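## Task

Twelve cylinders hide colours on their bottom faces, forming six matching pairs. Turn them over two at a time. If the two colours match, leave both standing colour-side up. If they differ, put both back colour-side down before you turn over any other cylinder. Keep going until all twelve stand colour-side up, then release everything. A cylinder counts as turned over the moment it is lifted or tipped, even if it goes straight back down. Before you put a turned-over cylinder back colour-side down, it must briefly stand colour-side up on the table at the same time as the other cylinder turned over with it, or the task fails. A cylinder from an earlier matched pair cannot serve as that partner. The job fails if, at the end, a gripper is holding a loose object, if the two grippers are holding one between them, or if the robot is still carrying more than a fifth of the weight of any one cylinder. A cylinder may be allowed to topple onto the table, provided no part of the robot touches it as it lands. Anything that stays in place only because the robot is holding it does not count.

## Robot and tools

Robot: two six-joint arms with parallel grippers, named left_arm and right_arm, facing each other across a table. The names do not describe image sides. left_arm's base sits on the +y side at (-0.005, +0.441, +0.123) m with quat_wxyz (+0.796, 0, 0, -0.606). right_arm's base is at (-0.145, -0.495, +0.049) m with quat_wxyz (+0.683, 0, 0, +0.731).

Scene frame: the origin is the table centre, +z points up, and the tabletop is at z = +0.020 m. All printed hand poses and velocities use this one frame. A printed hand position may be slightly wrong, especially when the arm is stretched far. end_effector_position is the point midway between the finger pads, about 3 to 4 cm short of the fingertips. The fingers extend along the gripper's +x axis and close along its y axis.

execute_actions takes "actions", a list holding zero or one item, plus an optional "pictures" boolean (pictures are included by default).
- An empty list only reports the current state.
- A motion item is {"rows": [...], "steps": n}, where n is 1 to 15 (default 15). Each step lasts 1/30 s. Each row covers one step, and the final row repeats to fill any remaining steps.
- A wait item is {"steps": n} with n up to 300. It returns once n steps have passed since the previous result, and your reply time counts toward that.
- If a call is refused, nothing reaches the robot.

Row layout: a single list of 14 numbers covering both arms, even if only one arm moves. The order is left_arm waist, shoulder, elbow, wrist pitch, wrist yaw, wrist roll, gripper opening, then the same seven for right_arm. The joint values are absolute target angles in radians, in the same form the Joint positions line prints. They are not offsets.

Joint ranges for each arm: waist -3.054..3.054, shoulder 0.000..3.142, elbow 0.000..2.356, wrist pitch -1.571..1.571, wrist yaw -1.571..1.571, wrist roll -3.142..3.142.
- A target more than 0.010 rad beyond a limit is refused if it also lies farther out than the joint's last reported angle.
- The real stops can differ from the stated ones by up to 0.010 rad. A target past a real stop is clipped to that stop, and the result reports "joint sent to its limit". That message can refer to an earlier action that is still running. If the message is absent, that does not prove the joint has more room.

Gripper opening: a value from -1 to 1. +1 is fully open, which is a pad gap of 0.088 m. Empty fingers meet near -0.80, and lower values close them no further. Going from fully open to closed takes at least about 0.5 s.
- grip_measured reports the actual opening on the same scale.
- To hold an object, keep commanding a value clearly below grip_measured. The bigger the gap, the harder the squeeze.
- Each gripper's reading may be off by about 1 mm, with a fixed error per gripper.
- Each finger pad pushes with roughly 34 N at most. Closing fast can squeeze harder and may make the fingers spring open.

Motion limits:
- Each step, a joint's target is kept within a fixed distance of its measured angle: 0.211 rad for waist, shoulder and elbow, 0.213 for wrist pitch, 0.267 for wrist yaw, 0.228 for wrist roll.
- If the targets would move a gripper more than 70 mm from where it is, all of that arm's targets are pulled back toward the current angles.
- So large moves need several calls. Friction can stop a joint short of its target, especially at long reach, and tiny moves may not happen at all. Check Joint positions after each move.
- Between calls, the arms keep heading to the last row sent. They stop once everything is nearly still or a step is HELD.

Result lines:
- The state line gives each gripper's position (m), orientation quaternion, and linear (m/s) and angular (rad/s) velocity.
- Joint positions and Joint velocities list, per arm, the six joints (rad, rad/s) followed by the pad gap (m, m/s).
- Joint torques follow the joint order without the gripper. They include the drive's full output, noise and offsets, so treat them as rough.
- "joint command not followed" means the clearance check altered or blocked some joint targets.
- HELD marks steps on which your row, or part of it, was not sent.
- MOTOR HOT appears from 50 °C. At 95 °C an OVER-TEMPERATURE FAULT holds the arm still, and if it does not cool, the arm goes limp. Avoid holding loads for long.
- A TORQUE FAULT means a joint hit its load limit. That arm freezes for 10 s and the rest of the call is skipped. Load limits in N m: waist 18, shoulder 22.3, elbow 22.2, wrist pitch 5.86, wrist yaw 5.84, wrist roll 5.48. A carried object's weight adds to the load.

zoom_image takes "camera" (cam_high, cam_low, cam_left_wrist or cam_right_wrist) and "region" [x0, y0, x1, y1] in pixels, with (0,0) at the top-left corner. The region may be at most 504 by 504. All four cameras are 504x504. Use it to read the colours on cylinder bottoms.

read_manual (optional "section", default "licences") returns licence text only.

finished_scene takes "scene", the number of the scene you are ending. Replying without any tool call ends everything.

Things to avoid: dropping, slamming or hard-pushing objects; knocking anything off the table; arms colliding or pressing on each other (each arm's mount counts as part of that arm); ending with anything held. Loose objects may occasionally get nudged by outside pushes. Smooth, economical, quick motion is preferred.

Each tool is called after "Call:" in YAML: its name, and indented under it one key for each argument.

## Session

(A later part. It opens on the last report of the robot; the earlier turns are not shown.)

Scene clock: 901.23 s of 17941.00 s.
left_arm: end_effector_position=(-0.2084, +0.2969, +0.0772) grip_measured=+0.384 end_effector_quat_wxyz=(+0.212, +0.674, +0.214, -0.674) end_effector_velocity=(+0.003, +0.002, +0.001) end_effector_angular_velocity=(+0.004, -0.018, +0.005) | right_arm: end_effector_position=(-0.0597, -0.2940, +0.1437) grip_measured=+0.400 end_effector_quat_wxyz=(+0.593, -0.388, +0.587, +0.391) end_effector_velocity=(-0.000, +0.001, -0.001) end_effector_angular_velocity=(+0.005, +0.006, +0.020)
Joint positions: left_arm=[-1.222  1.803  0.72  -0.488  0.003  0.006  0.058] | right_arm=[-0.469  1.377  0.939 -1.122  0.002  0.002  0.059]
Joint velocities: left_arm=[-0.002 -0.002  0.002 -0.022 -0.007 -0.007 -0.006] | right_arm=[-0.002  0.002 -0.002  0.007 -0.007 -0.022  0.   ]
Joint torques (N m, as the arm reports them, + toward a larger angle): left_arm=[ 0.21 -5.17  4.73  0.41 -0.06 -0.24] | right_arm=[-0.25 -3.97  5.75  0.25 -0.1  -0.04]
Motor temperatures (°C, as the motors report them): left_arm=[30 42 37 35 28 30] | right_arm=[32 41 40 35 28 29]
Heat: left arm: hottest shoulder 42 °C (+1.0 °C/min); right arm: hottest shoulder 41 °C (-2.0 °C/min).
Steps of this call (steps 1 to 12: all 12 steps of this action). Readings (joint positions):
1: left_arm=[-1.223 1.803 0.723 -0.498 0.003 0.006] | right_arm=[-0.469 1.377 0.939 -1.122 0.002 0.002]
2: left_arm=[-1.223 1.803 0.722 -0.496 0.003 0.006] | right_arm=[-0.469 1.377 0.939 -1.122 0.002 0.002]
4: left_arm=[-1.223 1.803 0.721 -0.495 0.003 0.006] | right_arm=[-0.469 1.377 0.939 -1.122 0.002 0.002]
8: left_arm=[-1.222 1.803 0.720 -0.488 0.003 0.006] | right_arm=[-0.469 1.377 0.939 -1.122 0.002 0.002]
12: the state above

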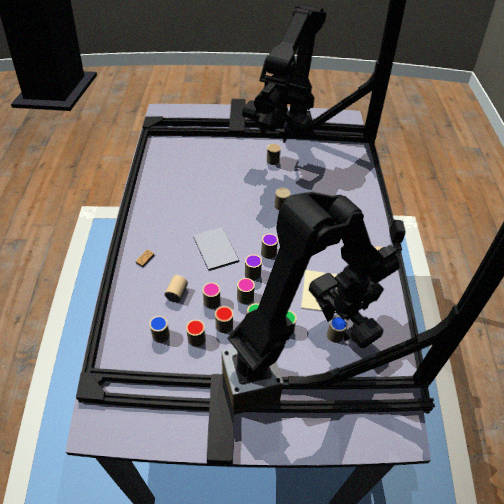

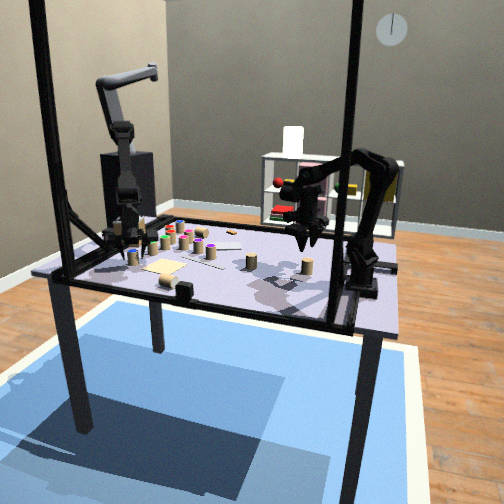

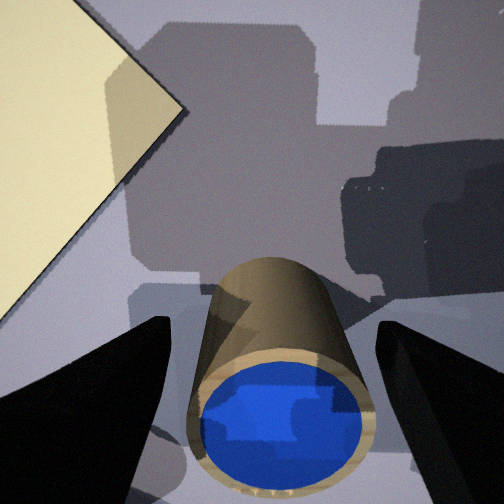

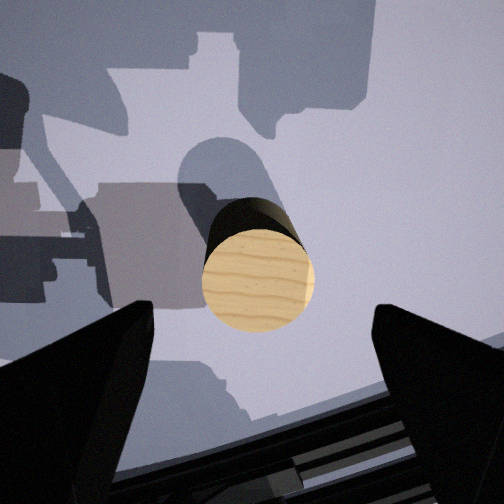

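Call:
execute_actions:
  actions:
    - {"rows":[[-1.22,1.72,0.78,-0.63,0,0,0.4,-0.472,1.404,0.898,-1.065,0,0,0.4],[-1.22,1.72,0.78,-0.63,0,0,0.4,-0.472,1.404,0.898,-1.065,0,0,0.4],[-1.22,1.65,0.83,-0.75,0,0,0.4,-0.472,1.423,0.86,-1.01,0,0,0.4],[-1.22,1.65,0.83,-0.75,0,0,0.4,-0.472,1.423,0.86,-1.01,0,0,0.4],[-1.22,1.5,0.85,-0.85,0,0,0.4,-0.472,1.441,0.823,-0.955,0,0,0.4],[-1.22,1.5,0.85,-0.85,0,0,0.4,-0.472,1.441,0.823,-0.955,0,0,0.4],[-1.22,1.5,0.85,-0.85,0,0,0.4,-0.472,1.46,0.786,-0.9,0,0,0.4],[-1.1,1.2,0.7,0.96,0,1.571,0.7,-0.472,1.46,0.786,-0.9,0,0,0.4],[-1.0,1.2,0.7,0.96,0,1.571,0.7,-0.472,1.479,0.75,-0.846,0,0,0.4],[-0.43,1.1,0.6,0.96,0,1.571,0.7,-0.472,1.479,0.75,-0.846,0,0,0.4]],"steps":15}
  pictures: false

Call:
execute_actions:
  actions:
    - {"rows":[[-0.43,1.1,0.6,0.96,0,1.571,0.7,-0.472,1.479,0.75,-0.846,0,0,-0.4]],"steps":9}
  pictures: false

Call:
execute_actions:
  actions:
    - {"rows":[[-0.43,1.1,0.4,0.96,0,1.571,0.7,-0.472,1.43,0.84,-0.98,0,0,-0.4],[-0.43,1.1,0.4,0.96,0,1.571,0.7,-0.472,1.43,0.84,-0.98,0,0,-0.4],[-0.43,1.1,0.4,0.96,0,1.571,0.7,-0.472,1.385,0.935,-1.0,0,0,-0.4],[-0.43,1.1,0.4,0.96,0,1.571,0.7,-0.472,1.385,0.935,-1.0,0,0,-0.4],[-0.43,1.1,0.4,0.96,0,1.571,0.7,-0.216,1.15,1.0,0.3,0,0,-0.4]],"steps":15}
  pictures: false

Call:
execute_actions:
  actions:
    - {"rows":[[-0.43,1.2,0.32,0.96,0,1.571,0.7,-0.216,1.2,0.9,0.64,0,0,-0.4],[-0.43,1.2,0.32,0.96,0,1.571,0.7,-0.216,1.2,0.9,0.64,0,0,-0.4],[-0.43,1.2,0.32,0.96,0,1.571,0.7,-0.216,1.2,0.9,0.64,0,0,-0.4],[-0.43,1.2,0.32,0.96,0,1.571,0.7,-0.216,1.2,0.9,0.64,0,0,-0.4],[-0.43,1.25,0.32,0.98,0,1.571,0.7,-0.216,1.27,0.7,0.64,0,0,-0.4]],"steps":13}
  pictures: false

Call:
execute_actions:
  actions:
    - {"rows":[[-0.43,1.42,0.41,1.0,0,1.571,0.7,-0.216,1.39,0.75,0.633,0,0,-0.4]],"steps":9}
  pictures: false

Call:
execute_actions:
  actions:
    - {"rows":[[-0.43,1.51,0.48,1.03,0,1.571,0.7,-0.216,1.39,0.75,0.633,0,0,-0.4],[-0.43,1.51,0.48,1.03,0,1.571,0.7,-0.216,1.39,0.75,0.633,0,0,-0.4],[-0.43,1.57,0.54,1.03,0,1.571,0.7,-0.216,1.39,0.75,0.633,0,0,-0.4],[-0.43,1.57,0.54,1.03,0,1.571,0.7,-0.216,1.39,0.75,0.633,0,0,-0.4],[-0.43,1.63,0.605,1.025,0,1.571,0.7,-0.216,1.39,0.75,0.633,0,0,-0.4],[-0.43,1.63,0.605,1.025,0,1.571,0.7,-0.216,1.39,0.75,0.633,0,0,-0.4],[-0.43,1.695,0.674,1.021,0,1.571,0.7,-0.216,1.39,0.75,0.633,0,0,-0.4],[-0.43,1.695,0.674,1.021,0,1.571,0.7,-0.216,1.39,0.75,0.633,0,0,-0.4],[-0.43,1.76,0.748,1.015,0,1.571,0.7,-0.216,1.39,0.75,0.633,0,0,-0.4]],"steps":13}
  pictures: false

Call:
execute_actions:
  actions:
    - {"rows":[[-0.43,1.76,0.748,1.015,0,1.571,-0.4,-0.216,1.39,0.75,0.633,0,0,-0.4]],"steps":10}
  pictures: false

Call:
execute_actions:
  actions:
    - {"rows":[[-0.43,1.76,0.748,1.015,0,1.571,-0.4,-0.216,1.39,0.75,0.633,0,0,0.7],[-0.43,1.76,0.748,1.015,0,1.571,-0.4,-0.216,1.39,0.75,0.633,0,0,0.7],[-0.43,1.76,0.748,1.015,0,1.571,-0.4,-0.216,1.39,0.75,0.633,0,0,0.7],[-0.43,1.76,0.748,1.015,0,1.571,-0.4,-0.216,1.39,0.75,0.633,0,0,0.7],[-0.43,1.76,0.748,1.015,0,1.571,-0.4,-0.216,1.39,0.75,0.633,0,0,0.7],[-0.43,1.76,0.748,1.015,0,1.571,-0.4,-0.216,1.39,0.75,0.633,0,0,0.7],[-0.43,1.6,0.57,1.03,0,1.571,-0.4,-0.216,1.39,0.75,0.633,0,0,0.7],[-0.43,1.6,0.57,1.03,0,1.571,-0.4,-0.216,1.39,0.75,0.633,0,0,0.7],[-0.43,1.51,0.48,1.03,0,1.571,-0.4,-0.216,1.27,0.63,0.64,0,0,0.7],[-0.43,1.51,0.48,1.03,0,1.571,-0.4,-0.216,1.27,0.63,0.64,0,0,0.7],[-0.43,1.42,0.41,1.0,0,1.571,-0.4,-0.216,1.27,0.63,0.64,0,0,0.7]],"steps":13}
  pictures: false

Call:
execute_actions:
  actions:
    - {"rows":[[0.0,1.25,0.7,-1.0,0,0,-0.4,-0.24,1.15,0.9,-1.3,0,0,0.4]],"steps":10}
  pictures: false

Call:
execute_actions:
  actions:
    - {"rows":[[0.72,1.3,0.8,-1.0,0,0,-0.4,-0.24,1.15,0.9,-1.3,0,0,0.4],[0.72,1.3,0.8,-1.0,0,0,-0.4,-0.24,1.15,0.9,-1.3,0,0,0.4],[0.72,1.3,0.8,-1.0,0,0,-0.4,-0.24,1.15,0.9,-1.3,0,0,0.4],[0.72,1.3,0.8,-1.0,0,0,-0.4,-0.24,1.15,0.9,-1.3,0,0,0.4],[0.72,1.3,0.8,-1.0,0,0,-0.4,-0.24,1.15,0.9,-1.3,0,0,0.4],[0.72,1.3,0.8,-1.0,0,0,-0.4,-0.24,1.3,1.1,-1.3,0,0,0.4],[0.72,1.3,0.8,-1.0,0,0,-0.4,-0.24,1.3,1.1,-1.3,0,0,0.4],[0.72,1.3,0.8,-1.0,0,0,-0.4,-0.24,1.3,1.1,-1.3,0,0,0.4],[0.72,1.3,0.8,-1.0,0,0,-0.4,-0.24,1.3,1.1,-1.3,0,0,0.4],[0.72,1.3,0.8,-1.0,0,0,-0.4,-0.24,1.3,1.1,-1.3,0,0,0.4],[0.72,1.3,0.8,-1.0,0,0,-0.4,-0.24,1.5,1.3,-1.3,0,0,0.4]],"steps":14}
  pictures: false

Call:
execute_actions:
  actions:
    - {"rows":[[0.72,1.5,1.0,-1.0,0,0,-0.4,-0.24,1.7,1.5,-1.3,0,0,0.4],[0.72,1.5,1.0,-1.0,0,0,-0.4,-0.24,1.7,1.5,-1.3,0,0,0.4],[0.72,1.5,1.0,-1.0,0,0,-0.4,-0.24,1.7,1.5,-1.3,0,0,0.4],[0.72,1.5,1.0,-1.0,0,0,-0.4,-0.24,1.7,1.5,-1.3,0,0,0.4],[0.72,1.7,1.2,-1.0,0,0,-0.4,-0.24,1.85,1.65,-1.3,0,0,0.4],[0.72,1.7,1.2,-1.0,0,0,-0.4,-0.24,1.85,1.65,-1.3,0,0,0.4],[0.72,1.7,1.2,-1.0,0,0,-0.4,-0.24,1.85,1.65,-1.3,0,0,0.4],[0.72,1.7,1.2,-1.0,0,0,-0.4,-0.24,1.95,1.74,-1.28,0,0,0.4],[0.72,1.7,1.2,-1.0,0,0,-0.4,-0.24,1.95,1.74,-1.28,0,0,0.4],[0.72,1.78,1.22,-1.0,0,0,-0.4,-0.24,1.95,1.74,-1.28,0,0,0.4],[0.72,1.78,1.22,-1.0,0,0,-0.4,-0.24,2.08,1.755,-1.243,0,0,0.4],[0.72,1.78,1.22,-1.0,0,0,-0.4,-0.24,2.08,1.755,-1.243,0,0,0.4],[0.72,1.838,1.178,-0.911,0,0,-0.4,-0.24,2.08,1.755,-1.243,0,0,0.4]],"steps":15}
  pictures: false

Call:
execute_actions:
  actions:
    - {"rows":[[0.72,1.838,1.178,-0.911,0,0,-0.4,-0.24,2.08,1.755,-1.243,0,0,0.4]],"steps":5}

Scene clock: 930.90 s of 17941.00 s.
left_arm: end_effector_position=(-0.1575, +0.1815, +0.2305) grip_measured=+0.686 end_effector_quat_wxyz=(+0.348, +0.458, +0.002, -0.818) end_effector_velocity=(+0.313, -0.500, +0.431) end_effector_angular_velocity=(-2.770, +0.190, +0.351) | right_arm: end_effector_position=(-0.0599, -0.2943, +0.0821) grip_measured=+0.400 end_effector_quat_wxyz=(+0.591, -0.390, +0.589, +0.389) end_effector_velocity=(+0.005, +0.020, -0.002) end_effector_angular_velocity=(+0.101, -0.019, +0.005)
Joint positions: left_arm=[-0.798  1.163  0.621 -0.306  0.005  0.505  0.073] | right_arm=[-0.469  1.471  0.758 -0.857  0.002  0.002  0.059]
Joint velocities: left_arm=[ 1.736 -0.74  -0.115  1.853 -0.007  1.853  0.008] | right_arm=[-0.002 -0.002 -0.012  0.11  -0.022 -0.007 -0.   ]
Joint torques (N m, as the arm reports them, + toward a larger angle): left_arm=[ 0.39 -3.3   6.31  1.72 -0.12  0.18] | right_arm=[-0.23 -4.09  4.98  0.29 -0.09 -0.05]
Motor temperatures (°C, as the motors report them): left_arm=[30 43 37 34 28 30] | right_arm=[32 39 39 35 28 29]
Heat: left arm: hottest shoulder 43 °C (+2.0 °C/min); right arm: hottest shoulder 39 °C (-4.0 °C/min).
Steps of this call (steps 1 to 15: the robot went on to your last target; steps 16 to 90: nothing new was sent; then 26.17 s passed at rest; steps 91 to 105: all 15 steps of this action). Readings (joint positions):
91: left_arm=[-1.222 1.793 0.730 -0.520 0.003 0.006] | right_arm=[-0.469 1.379 0.934 -1.111 0.002 0.002]
92: left_arm=[-1.222 1.780 0.741 -0.564 0.003 0.006] | right_arm=[-0.469 1.380 0.927 -1.092 0.002 0.002]
94: left_arm=[-1.222 1.727 0.774 -0.659 0.003 0.006] | right_arm=[-0.469 1.393 0.904 -1.051 0.002 0.002]
98: left_arm=[-1.209 1.526 0.808 -0.738 0.007 0.056] | right_arm=[-0.469 1.432 0.830 -0.951 0.002 0.002]
105: the state above

Scene clock: 931.20 s of 17941.00 s.
left_arm: end_effector_position=(-0.0667, +0.0886, +0.3423) grip_measured=+0.699 end_effector_quat_wxyz=(+0.497, +0.413, -0.319, -0.693) end_effector_velocity=(+0.028, -0.105, +0.387) end_effector_angular_velocity=(-2.144, -1.544, -0.377) | right_arm: end_effector_position=(-0.0591, -0.2926, +0.0821) grip_measured=-0.001 end_effector_quat_wxyz=(+0.593, -0.388, +0.587, +0.391) end_effector_velocity=(-0.001, -0.002, -0.000) end_effector_angular_velocity=(-0.004, +0.010, +0.005)
Joint positions: left_arm=[-0.442  1.11   0.608  0.244 -0.001  1.081  0.073] | right_arm=[-0.47   1.471  0.758 -0.848  0.002  0.002  0.039]
Joint velocities: left_arm=[ 0.129 -0.017 -0.022  1.853  0.007  1.956  0.   ] | right_arm=[-0.002 -0.002 -0.002 -0.007 -0.007 -0.007 -0.   ]
Joint torques (N m, as the arm reports them, + toward a larger angle): left_arm=[-0.02 -4.48  6.89  2.26  0.07  0.13] | right_arm=[-0.29 -4.07  4.91  0.28 -0.09 -0.04]
Motor temperatures (°C, as the motors report them): left_arm=[30 43 37 34 28 30] | right_arm=[32 39 39 35 28 29]
Heat: left arm: hottest shoulder 43 °C (+2.0 °C/min); right arm: hottest shoulder 39 °C (-4.1 °C/min).
Steps of this call (steps 1 to 9: all 9 steps of this action). Readings (joint positions):
1: left_arm=[-0.740 1.143 0.619 -0.245 0.005 0.566] | right_arm=[-0.469 1.471 0.758 -0.853 0.002 0.002]
2: left_arm=[-0.683 1.130 0.619 -0.185 0.005 0.628] | right_arm=[-0.469 1.471 0.758 -0.850 0.002 0.002]
4: left_arm=[-0.568 1.116 0.617 -0.065 0.006 0.754] | right_arm=[-0.470 1.471 0.758 -0.850 0.002 0.002]
8: left_arm=[-0.448 1.110 0.609 0.181 -0.002 1.015] | right_arm=[-0.470 1.471 0.758 -0.848 0.002 0.002]
9: the state above

Scene clock: 931.70 s of 17941.00 s.
left_arm: end_effector_position=(-0.0602, +0.1069, +0.4036) grip_measured=+0.700 end_effector_quat_wxyz=(+0.522, +0.386, -0.588, -0.482) end_effector_velocity=(+0.006, +0.010, +0.037) end_effector_angular_velocity=(-0.176, -0.002, +0.033) | right_arm: end_effector_position=(-0.0907, -0.1555, +0.2784) grip_measured=-0.001 end_effector_quat_wxyz=(+0.723, -0.204, +0.241, +0.615) end_effector_velocity=(-0.022, +0.236, +0.487) end_effector_angular_velocity=(+2.296, -0.351, +0.177)
Joint positions: left_arm=[-0.432  1.098  0.403  0.94  -0.001  1.562  0.073] | right_arm=[-0.228  1.172  0.985 -0.456  0.     0.002  0.039]
Joint velocities: left_arm=[ 0.002 -0.007 -0.002  0.168 -0.022  0.037  0.   ] | right_arm=[ 0.164 -0.281  0.159  1.883 -0.022  0.007 -0.   ]
Joint torques (N m, as the arm reports them, + toward a larger angle): left_arm=[ 0.27 -2.88  7.03  2.19  0.05  0.11] | right_arm=[-0.22 -4.78  7.99  1.19 -0.04 -0.01]
Motor temperatures (°C, as the motors report them): left_arm=[30 43 37 34 28 30] | right_arm=[32 39 39 35 28 29]
Heat: left arm: hottest shoulder 43 °C (+2.0 °C/min); right arm: hottest shoulder 39 °C (-4.0 °C/min).
Steps of this call (steps 1 to 15: all 15 steps of this action). Readings (joint positions):
1: left_arm=[-0.439 1.108 0.580 0.327 -0.001 1.145] | right_arm=[-0.470 1.470 0.768 -0.873 0.002 0.002]
2: left_arm=[-0.437 1.097 0.541 0.395 -0.001 1.211] | right_arm=[-0.470 1.467 0.784 -0.916 0.002 0.002]
4: left_arm=[-0.435 1.092 0.463 0.502 -0.001 1.343] | right_arm=[-0.470 1.443 0.834 -0.965 0.002 0.002]
8: left_arm=[-0.433 1.108 0.401 0.738 -0.001 1.516] | right_arm=[-0.364 1.331 0.916 -0.831 0.006 0.001]
15: the state above

Scene clock: 932.13 s of 17941.00 s.
left_arm: end_effector_position=(-0.0619, +0.0963, +0.3301) grip_measured=+0.700 end_effector_quat_wxyz=(+0.474, +0.441, -0.550, -0.527) end_effector_velocity=(+0.000, -0.001, -0.007) end_effector_angular_velocity=(+0.021, -0.010, +0.005) | right_arm: end_effector_position=(-0.0865, -0.1076, +0.2606) grip_measured=-0.001 end_effector_quat_wxyz=(+0.752, -0.087, +0.102, +0.646) end_effector_velocity=(+0.016, +0.109, +0.395) end_effector_angular_velocity=(+1.880, -0.291, +0.007)
Joint positions: left_arm=[-0.432  1.244  0.322  0.978 -0.001  1.565  0.073] | right_arm=[-0.219  1.283  0.69   0.323  0.001  0.002  0.039]
Joint velocities: left_arm=[-0.002  0.012 -0.002 -0.007 -0.007  0.007  0.   ] | right_arm=[-0.002  0.007 -0.017  1.927 -0.007 -0.007  0.   ]
Joint torques (N m, as the arm reports them, + toward a larger angle): left_arm=[ 0.2  -2.92  6.54  2.1   0.05  0.11] | right_arm=[ 0.16 -6.94  8.85  2.18 -0.06 -0.03]
Motor temperatures (°C, as the motors report them): left_arm=[30 43 37 34 28 30] | right_arm=[32 39 39 35 28 29]
Heat: left arm: hottest shoulder 43 °C (+1.0 °C/min); right arm: hottest shoulder 39 °C (-4.1 °C/min).
Steps of this call (steps 1 to 13: all 13 steps of this action). Readings (joint positions):
1: left_arm=[-0.432 1.112 0.393 0.958 -0.001 1.562] | right_arm=[-0.224 1.168 0.982 -0.388 0.000 0.002]
2: left_arm=[-0.432 1.128 0.383 0.971 -0.001 1.562] | right_arm=[-0.221 1.168 0.972 -0.321 0.001 0.002]
4: left_arm=[-0.432 1.166 0.354 0.954 -0.001 1.564] | right_arm=[-0.220 1.176 0.943 -0.202 0.001 0.002]
8: left_arm=[-0.432 1.238 0.322 0.966 -0.001 1.565] | right_arm=[-0.219 1.228 0.785 0.036 0.001 0.002]
13: the state above

Scene clock: 932.43 s of 17941.00 s.
left_arm: end_effector_position=(-0.0664, +0.0689, +0.3069) grip_measured=+0.700 end_effector_quat_wxyz=(+0.454, +0.462, -0.533, -0.545) end_effector_velocity=(-0.001, -0.010, +0.012) end_effector_angular_velocity=(-0.033, -0.002, +0.015) | right_arm: end_effector_position=(-0.0822, -0.0796, +0.3112) grip_measured=-0.001 end_effector_quat_wxyz=(+0.759, -0.005, +0.007, +0.652) end_effector_velocity=(+0.002, +0.013, -0.001) end_effector_angular_velocity=(+0.057, -0.031, +0.005)
Joint positions: left_arm=[-0.432  1.412  0.397  0.996 -0.001  1.565  0.073] | right_arm=[-0.219  1.377  0.744  0.616  0.001  0.002  0.039]
Joint velocities: left_arm=[-0.007  0.022  0.046  0.007 -0.022  0.007 -0.   ] | right_arm=[-0.002  0.081  0.002  0.139 -0.007 -0.022 -0.   ]
Joint torques (N m, as the arm reports them, + toward a larger angle): left_arm=[ 0.19 -3.78  7.46  2.26  0.06  0.12] | right_arm=[ 0.18 -5.34  7.97  1.76 -0.05 -0.03]
Motor temperatures (°C, as the motors report them): left_arm=[30 43 37 34 28 30] | right_arm=[32 39 39 35 28 29]
Heat: left arm: hottest shoulder 43 °C (+1.0 °C/min); right arm: hottest shoulder 39 °C (-4.0 °C/min).
Steps of this call (steps 1 to 9: all 9 steps of this action). Readings (joint positions):
1: left_arm=[-0.432 1.269 0.332 0.987 -0.001 1.565] | right_arm=[-0.219 1.295 0.697 0.390 0.001 0.002]
2: left_arm=[-0.432 1.308 0.354 0.996 -0.001 1.565] | right_arm=[-0.219 1.312 0.713 0.458 0.001 0.002]
4: left_arm=[-0.432 1.376 0.388 0.994 -0.001 1.565] | right_arm=[-0.219 1.347 0.740 0.553 0.001 0.002]
8: left_arm=[-0.432 1.410 0.395 0.994 -0.001 1.565] | right_arm=[-0.219 1.374 0.744 0.610 0.001 0.002]
9: the state above

Scene clock: 932.87 s of 17941.00 s.
left_arm: end_effector_position=(-0.0803, -0.0160, +0.3112) grip_measured=+0.700 end_effector_quat_wxyz=(+0.460, +0.456, -0.538, -0.540) end_effector_velocity=(-0.013, -0.049, -0.023) end_effector_angular_velocity=(+0.054, +0.013, -0.015) | right_arm: end_effector_position=(-0.0822, -0.0790, +0.3129) grip_measured=-0.001 end_effector_quat_wxyz=(+0.759, -0.002, +0.003, +0.652) end_effector_velocity=(+0.002, -0.001, +0.001) end_effector_angular_velocity=(+0.006, -0.008, -0.010)
Joint positions: left_arm=[-0.432  1.739  0.724  1.017 -0.001  1.565  0.073] | right_arm=[-0.219  1.381  0.744  0.63   0.001  0.002  0.039]
Joint velocities: left_arm=[-0.007  0.203  0.188 -0.037  0.007 -0.022 -0.   ] | right_arm=[-0.002 -0.002 -0.002  0.007  0.007 -0.007 -0.   ]
Joint torques (N m, as the arm reports them, + toward a larger angle): left_arm=[ 0.17 -5.97  7.22  1.96  0.07  0.11] | right_arm=[ 0.19 -5.02  7.99  1.68 -0.04 -0.03]
Motor temperatures (°C, as the motors report them): left_arm=[30 43 37 34 28 30] | right_arm=[32 39 39 35 28 29]
Heat: left arm: hottest shoulder 43 °C (+1.0 °C/min); right arm: hottest shoulder 39 °C (-4.0 °C/min).
Steps of this call (steps 1 to 13: all 13 steps of this action). Readings (joint positions):
1: left_arm=[-0.432 1.425 0.408 1.004 -0.001 1.565] | right_arm=[-0.219 1.380 0.744 0.620 0.001 0.002]
2: left_arm=[-0.432 1.447 0.426 1.013 -0.001 1.565] | right_arm=[-0.219 1.380 0.744 0.623 0.001 0.002]
4: left_arm=[-0.432 1.505 0.481 1.021 -0.001 1.565] | right_arm=[-0.219 1.381 0.744 0.627 0.001 0.002]
8: left_arm=[-0.432 1.629 0.605 1.022 -0.001 1.565] | right_arm=[-0.219 1.381 0.744 0.628 0.001 0.002]
13: the state above

Scene clock: 933.20 s of 17941.00 s.
left_arm: end_effector_position=(-0.0809, -0.0194, +0.3105) grip_measured=+0.030 end_effector_quat_wxyz=(+0.459, +0.456, -0.538, -0.540) end_effector_velocity=(-0.002, +0.000, +0.000) end_effector_angular_velocity=(+0.004, +0.007, -0.010) | right_arm: end_effector_position=(-0.0822, -0.0790, +0.3133) grip_measured=-0.001 end_effector_quat_wxyz=(+0.759, -0.001, +0.002, +0.652) end_effector_velocity=(-0.004, +0.000, +0.000) end_effector_angular_velocity=(-0.004, -0.007, +0.024)
Joint positions: left_arm=[-0.432  1.752  0.738  1.015 -0.001  1.566  0.04 ] | right_arm=[-0.219  1.381  0.744  0.632  0.001  0.001  0.039]
Joint velocities: left_arm=[-0.002 -0.002  0.002 -0.007  0.007 -0.007 -0.   ] | right_arm=[ 0.002 -0.002  0.002 -0.007 -0.022 -0.007 -0.   ]
Joint torques (N m, as the arm reports them, + toward a larger angle): left_arm=[ 0.2  -5.64  7.59  2.03  0.06  0.1 ] | right_arm=[ 0.18 -4.98  8.    1.53 -0.06 -0.04]
Motor temperatures (°C, as the motors report them): left_arm=[30 43 37 34 28 30] | right_arm=[32 39 39 35 28 29]
Heat: left arm: hottest shoulder 43 °C (+1.0 °C/min); right arm: hottest shoulder 39 °C (-4.1 °C/min).
Steps of this call (steps 1 to 10: all 10 steps of this action). Readings (joint positions):
1: left_arm=[-0.432 1.744 0.729 1.017 -0.001 1.565] | right_arm=[-0.219 1.381 0.744 0.630 0.001 0.002]
2: left_arm=[-0.432 1.747 0.732 1.017 -0.001 1.565] | right_arm=[-0.219 1.381 0.744 0.630 0.001 0.002]
4: left_arm=[-0.432 1.750 0.736 1.017 -0.001 1.565] | right_arm=[-0.219 1.381 0.744 0.630 0.001 0.002]
8: left_arm=[-0.432 1.752 0.738 1.015 -0.001 1.566] | right_arm=[-0.219 1.381 0.744 0.631 0.001 0.001]
10: the state above

Scene clock: 933.63 s of 17941.00 s.
left_arm: end_effector_position=(-0.0690, +0.0521, +0.3102) grip_measured=+0.029 end_effector_quat_wxyz=(+0.457, +0.459, -0.535, -0.542) end_effector_velocity=(+0.034, +0.196, +0.042) end_effector_angular_velocity=(-0.131, +0.029, +0.020) | right_arm: end_effector_position=(-0.0857, -0.1011, +0.3068) grip_measured=+0.693 end_effector_quat_wxyz=(+0.758, -0.001, +0.003, +0.652) end_effector_velocity=(-0.011, -0.057, -0.010) end_effector_angular_velocity=(+0.013, +0.005, +0.010)
Joint positions: left_arm=[-0.432  1.481  0.46   1.012 -0.001  1.566  0.04 ] | right_arm=[-0.218  1.296  0.654  0.636  0.     0.002  0.073]
Joint velocities: left_arm=[-0.002 -0.882 -0.696 -0.051 -0.022 -0.007 -0.   ] | right_arm=[ 0.002 -0.237 -0.217 -0.007 -0.007  0.007  0.002]
Joint torques (N m, as the arm reports them, + toward a larger angle): left_arm=[ 0.17 -3.8   7.09  1.77  0.06  0.11] | right_arm=[ 0.12 -5.98  6.9   1.61 -0.04 -0.01]
Motor temperatures (°C, as the motors report them): left_arm=[30 43 37 34 28 30] | right_arm=[32 39 39 36 28 29]
Heat: left arm: hottest shoulder 43 °C (+1.0 °C/min); right arm: hottest shoulder 39 °C (-4.0 °C/min).
Steps of this call (steps 1 to 13: all 13 steps of this action). Readings (joint positions):
1: left_arm=[-0.432 1.752 0.738 1.015 -0.001 1.566] | right_arm=[-0.219 1.381 0.744 0.632 0.001 0.001]
2: left_arm=[-0.432 1.752 0.738 1.015 -0.001 1.566] | right_arm=[-0.219 1.381 0.744 0.632 0.001 0.001]
4: left_arm=[-0.432 1.752 0.738 1.015 -0.001 1.566] | right_arm=[-0.219 1.381 0.744 0.632 0.000 0.002]
8: left_arm=[-0.432 1.703 0.678 1.016 -0.001 1.566] | right_arm=[-0.219 1.381 0.744 0.632 0.000 0.002]
13: the state above

Scene clock: 933.97 s of 17941.00 s.
left_arm: end_effector_position=(+0.0775, +0.0527, +0.3913) grip_measured=+0.028 end_effector_quat_wxyz=(+0.659, +0.414, -0.328, -0.536) end_effector_velocity=(+0.427, +0.121, -0.119) end_effector_angular_velocity=(+0.687, +2.160, +1.232) | right_arm: end_effector_position=(-0.0818, -0.1230, +0.3623) grip_measured=+0.407 end_effector_quat_wxyz=(+0.763, -0.046, +0.056, +0.643) end_effector_velocity=(-0.011, -0.061, -0.388) end_effector_angular_velocity=(-1.811, +0.318, +0.004)
Joint positions: left_arm=[-0.06   1.267  0.683  0.574 -0.002  1.113  0.04 ] | right_arm=[-0.237  1.139  0.905  0.088  0.     0.002  0.059]
Joint velocities: left_arm=[ 1.057 -0.32   0.32  -1.766 -0.154 -1.971  0.   ] | right_arm=[-0.002 -0.017  0.027 -1.883 -0.007  0.007 -0.004]
Joint torques (N m, as the arm reports them, + toward a larger angle): left_arm=[-2.28 -3.55  6.66  1.32  0.25 -0.26] | right_arm=[-0.18 -2.95  6.83  0.77 -0.02 -0.03]
Motor temperatures (°C, as the motors report them): left_arm=[30 43 37 34 28 30] | right_arm=[32 39 39 36 28 29]
Heat: left arm: hottest shoulder 43 °C (+1.0 °C/min); right arm: hottest shoulder 39 °C (-4.0 °C/min).
Steps of this call (steps 1 to 10: all 10 steps of this action). Readings (joint positions):
1: left_arm=[-0.424 1.452 0.461 0.983 0.007 1.548] | right_arm=[-0.219 1.279 0.669 0.593 0.001 0.001]
2: left_arm=[-0.397 1.430 0.481 0.935 0.010 1.515] | right_arm=[-0.222 1.266 0.697 0.537 0.001 0.001]
4: left_arm=[-0.331 1.390 0.538 0.872 0.009 1.445] | right_arm=[-0.229 1.230 0.776 0.436 0.001 0.002]
8: left_arm=[-0.153 1.296 0.651 0.691 0.008 1.243] | right_arm=[-0.237 1.151 0.893 0.209 0.000 0.002]
10: the state above

Scene clock: 934.43 s of 17941.00 s.
left_arm: end_effector_position=(+0.2799, +0.2242, +0.2732) grip_measured=+0.027 end_effector_quat_wxyz=(+0.862, +0.245, +0.277, -0.345) end_effector_velocity=(+0.051, +0.505, -0.306) end_effector_angular_velocity=(-0.015, +2.372, +2.560) | right_arm: end_effector_position=(-0.0848, -0.1406, +0.2453) grip_measured=+0.400 end_effector_quat_wxyz=(+0.676, -0.301, +0.358, +0.569) end_effector_velocity=(-0.021, -0.110, -0.225) end_effector_angular_velocity=(-1.922, +0.335, +0.028)
Joint positions: left_arm=[ 0.652  1.297  0.79  -0.197 -0.001  0.308  0.04 ] | right_arm=[-0.237  1.439  1.245 -0.78   0.     0.002  0.059]
Joint velocities: left_arm=[ 1.15  -0.002  0.027 -1.912 -0.139 -2.015 -0.002] | right_arm=[-0.002  0.916  0.847 -1.883 -0.022 -0.022 -0.   ]
Joint torques (N m, as the arm reports them, + toward a larger angle): left_arm=[-1.87 -4.15  8.52  1.59  0.21 -0.2 ] | right_arm=[-0.28 -7.43  5.97 -0.11 -0.02 -0.03]
Motor temperatures (°C, as the motors report them): left_arm=[30 43 37 34 28 30] | right_arm=[32 39 39 36 28 29]
Heat: left arm: hottest shoulder 43 °C (+1.0 °C/min); right arm: hottest shoulder 39 °C (-4.0 °C/min).
Steps of this call (steps 1 to 14: all 14 steps of this action). Readings (joint positions):
1: left_arm=[-0.021 1.263 0.701 0.511 0.002 1.054] | right_arm=[-0.237 1.139 0.905 0.024 0.000 0.002]
2: left_arm=[0.029 1.269 0.723 0.455 0.005 0.997] | right_arm=[-0.237 1.142 0.905 -0.043 0.000 0.002]
4: left_arm=[0.135 1.286 0.760 0.350 0.005 0.883] | right_arm=[-0.237 1.147 0.903 -0.168 0.000 0.002]
8: left_arm=[0.346 1.292 0.782 0.139 0.005 0.661] | right_arm=[-0.237 1.238 1.013 -0.415 0.000 0.002]
14: the state above

Scene clock: 934.93 s of 17941.00 s.
left_arm: end_effector_position=(+0.2662, +0.2616, +0.1751) grip_measured=+0.026 end_effector_quat_wxyz=(+0.693, +0.202, +0.660, -0.210) end_effector_velocity=(-0.022, +0.015, -0.200) end_effector_angular_velocity=(+0.313, +0.463, +0.020) | right_arm: end_effector_position=(-0.0784, -0.1036, +0.1547) grip_measured=+0.400 end_effector_quat_wxyz=(+0.548, -0.449, +0.533, +0.462) end_effector_velocity=(-0.005, -0.014, -0.245) end_effector_angular_velocity=(-0.711, +0.144, -0.009)
Joint positions: left_arm=[ 0.717  1.798  1.189 -0.913 -0.003  0.007  0.04 ] | right_arm=[-0.237  2.04   1.74  -1.243  0.     0.002  0.059]
Joint velocities: left_arm=[-0.002  0.608 -0.061  0.11  -0.007 -0.022 -0.   ] | right_arm=[-0.002  0.652  0.007 -0.081 -0.022  0.007 -0.   ]
Joint torques (N m, as the arm reports them, + toward a larger angle): left_arm=[ 0.25 -7.18  5.32  0.42  0.12 -0.21] | right_arm=[ -0.22 -11.     7.49   0.01  -0.06  -0.04]
Motor temperatures (°C, as the motors report them): left_arm=[30 43 37 34 28 30] | right_arm=[32 39 39 36 28 29]
Heat: left arm: hottest shoulder 43 °C (+1.0 °C/min); right arm: hottest shoulder 39 °C (-4.0 °C/min).
Steps of this call (steps 1 to 15: all 15 steps of this action). Readings (joint positions):
1: left_arm=[0.683 1.323 0.818 -0.279 -0.004 0.243] | right_arm=[-0.237 1.483 1.287 -0.864 0.000 0.001]
2: left_arm=[0.700 1.369 0.865 -0.340 -0.004 0.177] | right_arm=[-0.237 1.534 1.342 -0.931 0.000 0.002]
4: left_arm=[0.713 1.453 0.947 -0.441 -0.003 0.085] | right_arm=[-0.237 1.627 1.435 -1.028 0.000 0.002]
8: left_arm=[0.716 1.638 1.136 -0.688 -0.003 0.023] | right_arm=[-0.237 1.806 1.608 -1.233 0.000 0.002]
15: the state above

Scene clock: 935.10 s of 17941.00 s.
left_arm: end_effector_position=(+0.2616, +0.2647, +0.1612) grip_measured=+0.026 end_effector_quat_wxyz=(+0.677, +0.206, +0.676, -0.205) end_effector_velocity=(-0.001, +0.004, -0.001) end_effector_angular_velocity=(+0.025, -0.002, +0.005) | right_arm: end_effector_position=(-0.0785, -0.1039, +0.1401) grip_measured=+0.400 end_effector_quat_wxyz=(+0.538, -0.458, +0.544, +0.453) end_effector_velocity=(+0.003, +0.008, +0.011) end_effector_angular_velocity=(+0.035, -0.013, +0.005)
Joint positions: left_arm=[ 0.717  1.835  1.178 -0.913 -0.003  0.006  0.04 ] | right_arm=[-0.237  2.079  1.741 -1.244  0.     0.002  0.059]
Joint velocities: left_arm=[-0.002  0.002 -0.002 -0.007 -0.022 -0.007 -0.   ] | right_arm=[-0.002 -0.002  0.042 -0.007  0.007 -0.007  0.   ]
Joint torques (N m, as the arm reports them, + toward a larger angle): left_arm=[ 0.23 -6.57  5.9   0.53  0.13 -0.26] | right_arm=[ -0.2  -10.5    7.4    0.12  -0.06  -0.02]
Motor temperatures (°C, as the motors report them): left_arm=[30 43 37 34 28 30] | right_arm=[32 39 39 36 28 29]
Heat: left arm: hottest shoulder 43 °C (+1.0 °C/min); right arm: hottest shoulder 39 °C (-4.1 °C/min).
Steps of this call (steps 1 to 5: all 5 steps of this action). Readings (joint positions):
1: left_arm=[0.717 1.815 1.186 -0.913 -0.003 0.007] | right_arm=[-0.237 2.059 1.740 -1.244 0.000 0.002]
2: left_arm=[0.717 1.826 1.182 -0.913 -0.003 0.007] | right_arm=[-0.237 2.072 1.740 -1.244 0.000 0.002]
4: left_arm=[0.717 1.835 1.178 -0.913 -0.003 0.006] | right_arm=[-0.237 2.079 1.740 -1.244 0.000 0.002]
5: the state above

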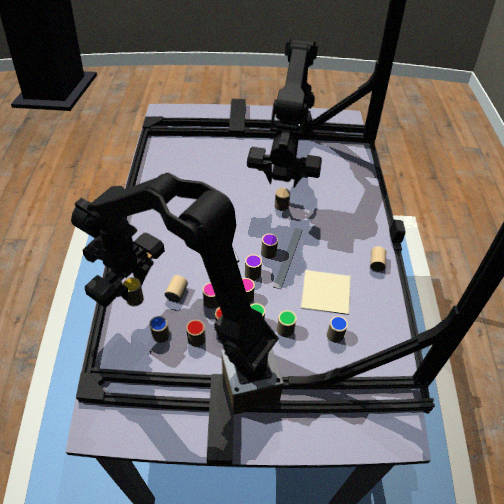

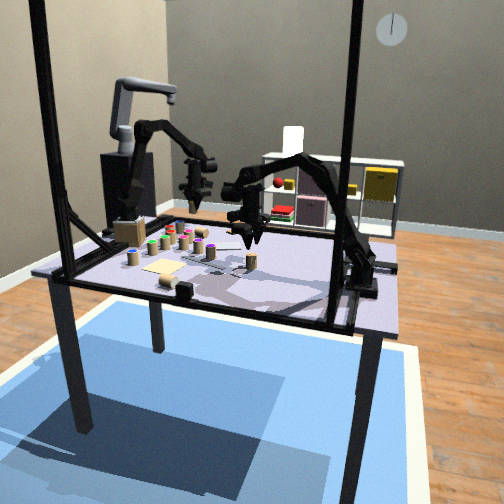

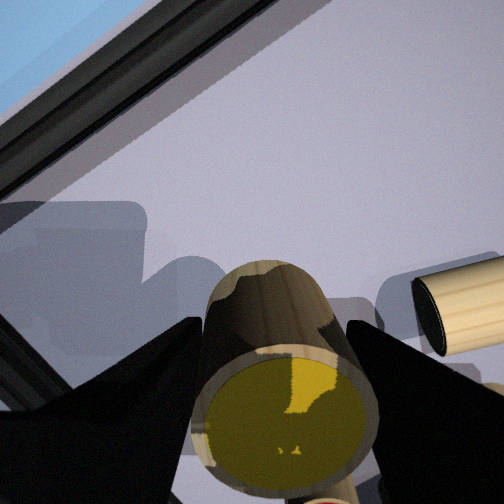

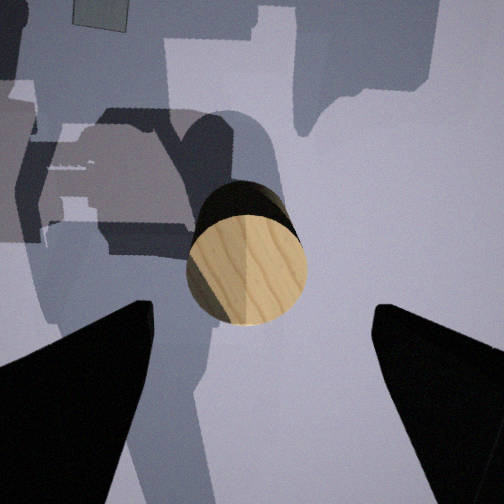

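Call:
execute_actions:
  actions:
    - {"rows":[[0.72,1.86,1.158,-0.87,0,0,-0.4,-0.228,2.08,1.755,-1.243,0,0,0.4],[0.72,1.885,1.136,-0.822,0,0,-0.4,-0.228,2.08,1.755,-1.243,0,0,0.4],[0.72,1.91,1.114,-0.775,0,0,-0.4,-0.228,2.091,1.72,-1.2,0,0,0.4],[0.72,1.935,1.093,-0.729,0,0,-0.4,-0.228,2.091,1.72,-1.2,0,0,0.4],[0.72,1.957,1.075,-0.689,0,0,-0.4,-0.228,2.102,1.685,-1.156,0,0,0.4],[0.72,1.975,1.061,-0.657,0,0,-0.4,-0.228,2.102,1.685,-1.156,0,0,0.4],[0.72,1.988,1.051,-0.634,0,0,-0.4,-0.228,2.113,1.65,-1.112,0,0,0.4],[0.72,1.997,1.045,-0.619,0,0,-0.4,-0.228,2.113,1.65,-1.112,0,0,0.4],[0.72,2.004,1.041,-0.608,0,0,-0.4,-0.228,2.124,1.615,-1.068,0,0,0.4],[0.72,2.01,1.037,-0.598,0,0,-0.4,-0.228,2.124,1.615,-1.068,0,0,0.4],[0.72,2.015,1.034,-0.59,0,0,-0.4,-0.228,2.135,1.58,-1.025,0,0,0.4],[0.72,2.02,1.031,-0.582,0,0,-0.4,-0.228,2.135,1.58,-1.025,0,0,0.4],[0.72,2.024,1.029,-0.576,0,0,-0.4,-0.228,2.135,1.58,-1.025,0,0,0.4],[0.72,2.028,1.027,-0.57,0,0,-0.4,-0.228,2.135,1.58,-1.025,0,0,0.4]],"steps":15}
  pictures: false

Call:
execute_actions:
  actions:
    - {"rows":[[0.72,2.03,1.026,-0.567,0,0,-0.4,-0.228,2.135,1.58,-1.025,0,0,0.4]],"steps":5}
  pictures: false

Scene clock: 944.73 s of 17941.00 s.
left_arm: end_effector_position=(+0.2606, +0.2655, +0.0792) grip_measured=+0.018 end_effector_quat_wxyz=(+0.676, +0.206, +0.677, -0.204) end_effector_velocity=(+0.023, -0.015, -0.001) end_effector_angular_velocity=(-0.068, -0.116, +0.005) | right_arm: end_effector_position=(-0.0808, -0.1004, +0.0869) grip_measured=+0.400 end_effector_quat_wxyz=(+0.539, -0.458, +0.539, +0.457) end_effector_velocity=(-0.006, -0.037, -0.098) end_effector_angular_velocity=(-0.199, +0.040, +0.005)
Joint positions: left_arm=[ 0.718  2.007  1.035 -0.601 -0.003  0.006  0.04 ] | right_arm=[-0.23   2.123  1.593 -1.042  0.     0.001  0.059]
Joint velocities: left_arm=[-0.002 -0.002 -0.007  0.139 -0.007 -0.007 -0.   ] | right_arm=[-0.002  0.134 -0.193  0.125 -0.007 -0.007  0.   ]
Joint torques (N m, as the arm reports them, + toward a larger angle): left_arm=[ 0.18 -5.06  4.15  1.65  0.11 -0.25] | right_arm=[  0.12 -10.19   6.27   0.31  -0.05  -0.03]
Motor temperatures (°C, as the motors report them): left_arm=[30 44 37 34 28 30] | right_arm=[32 41 40 35 28 29]
Heat: left arm: hottest shoulder 44 °C (+2.0 °C/min); right arm: hottest shoulder 41 °C (-2.0 °C/min).
Steps of this call (steps 1 to 15: the robot went on to your last target; steps 16 to 274: nothing new was sent; steps 275 to 289: all 15 steps of this action). Readings (joint positions):
275: left_arm=[0.718 1.837 1.176 -0.906 -0.003 0.006] | right_arm=[-0.237 2.080 1.748 -1.244 0.000 0.001]
276: left_arm=[0.718 1.842 1.169 -0.885 -0.003 0.006] | right_arm=[-0.237 2.080 1.748 -1.244 0.000 0.001]
278: left_arm=[0.718 1.866 1.148 -0.814 -0.003 0.006] | right_arm=[-0.234 2.080 1.742 -1.224 -0.000 0.001]
282: left_arm=[0.718 1.954 1.081 -0.684 -0.003 0.006] | right_arm=[-0.230 2.082 1.694 -1.151 0.000 0.001]
289: the state above

Scene clock: 944.90 s of 17941.00 s.
left_arm: end_effector_position=(+0.2609, +0.2653, +0.0786) grip_measured=+0.018 end_effector_quat_wxyz=(+0.677, +0.206, +0.676, -0.204) end_effector_velocity=(-0.005, +0.004, -0.003) end_effector_angular_velocity=(+0.018, +0.014, +0.005) | right_arm: end_effector_position=(-0.0808, -0.1002, +0.0831) grip_measured=+0.400 end_effector_quat_wxyz=(+0.539, -0.458, +0.539, +0.457) end_effector_velocity=(+0.001, +0.007, +0.000) end_effector_angular_velocity=(+0.037, +0.001, +0.005)
Joint positions: left_arm=[ 0.718  2.007  1.031 -0.594 -0.003  0.006  0.04 ] | right_arm=[-0.23   2.128  1.585 -1.028  0.     0.001  0.059]
Joint velocities: left_arm=[-0.002  0.002 -0.012 -0.007 -0.007 -0.007 -0.   ] | right_arm=[-0.002 -0.002 -0.002  0.037 -0.007 -0.007 -0.   ]
Joint torques (N m, as the arm reports them, + toward a larger angle): left_arm=[ 0.17 -4.68  4.5   2.24  0.11 -0.24] | right_arm=[ 0.17 -9.8   5.53  0.16 -0.04 -0.02]
Motor temperatures (°C, as the motors report them): left_arm=[30 44 37 34 28 30] | right_arm=[32 41 40 35 28 29]
Heat: left arm: hottest shoulder 44 °C (+2.0 °C/min); right arm: hottest shoulder 41 °C (-2.0 °C/min).
Steps of this call (steps 1 to 5: all 5 steps of this action). Readings (joint positions):
1: left_arm=[0.718 2.007 1.034 -0.598 -0.003 0.006] | right_arm=[-0.230 2.127 1.588 -1.038 0.000 0.001]
2: left_arm=[0.718 2.007 1.033 -0.596 -0.003 0.006] | right_arm=[-0.230 2.128 1.586 -1.035 0.000 0.001]
4: left_arm=[0.718 2.007 1.032 -0.594 -0.003 0.006] | right_arm=[-0.230 2.128 1.585 -1.030 0.000 0.001]
5: the state above


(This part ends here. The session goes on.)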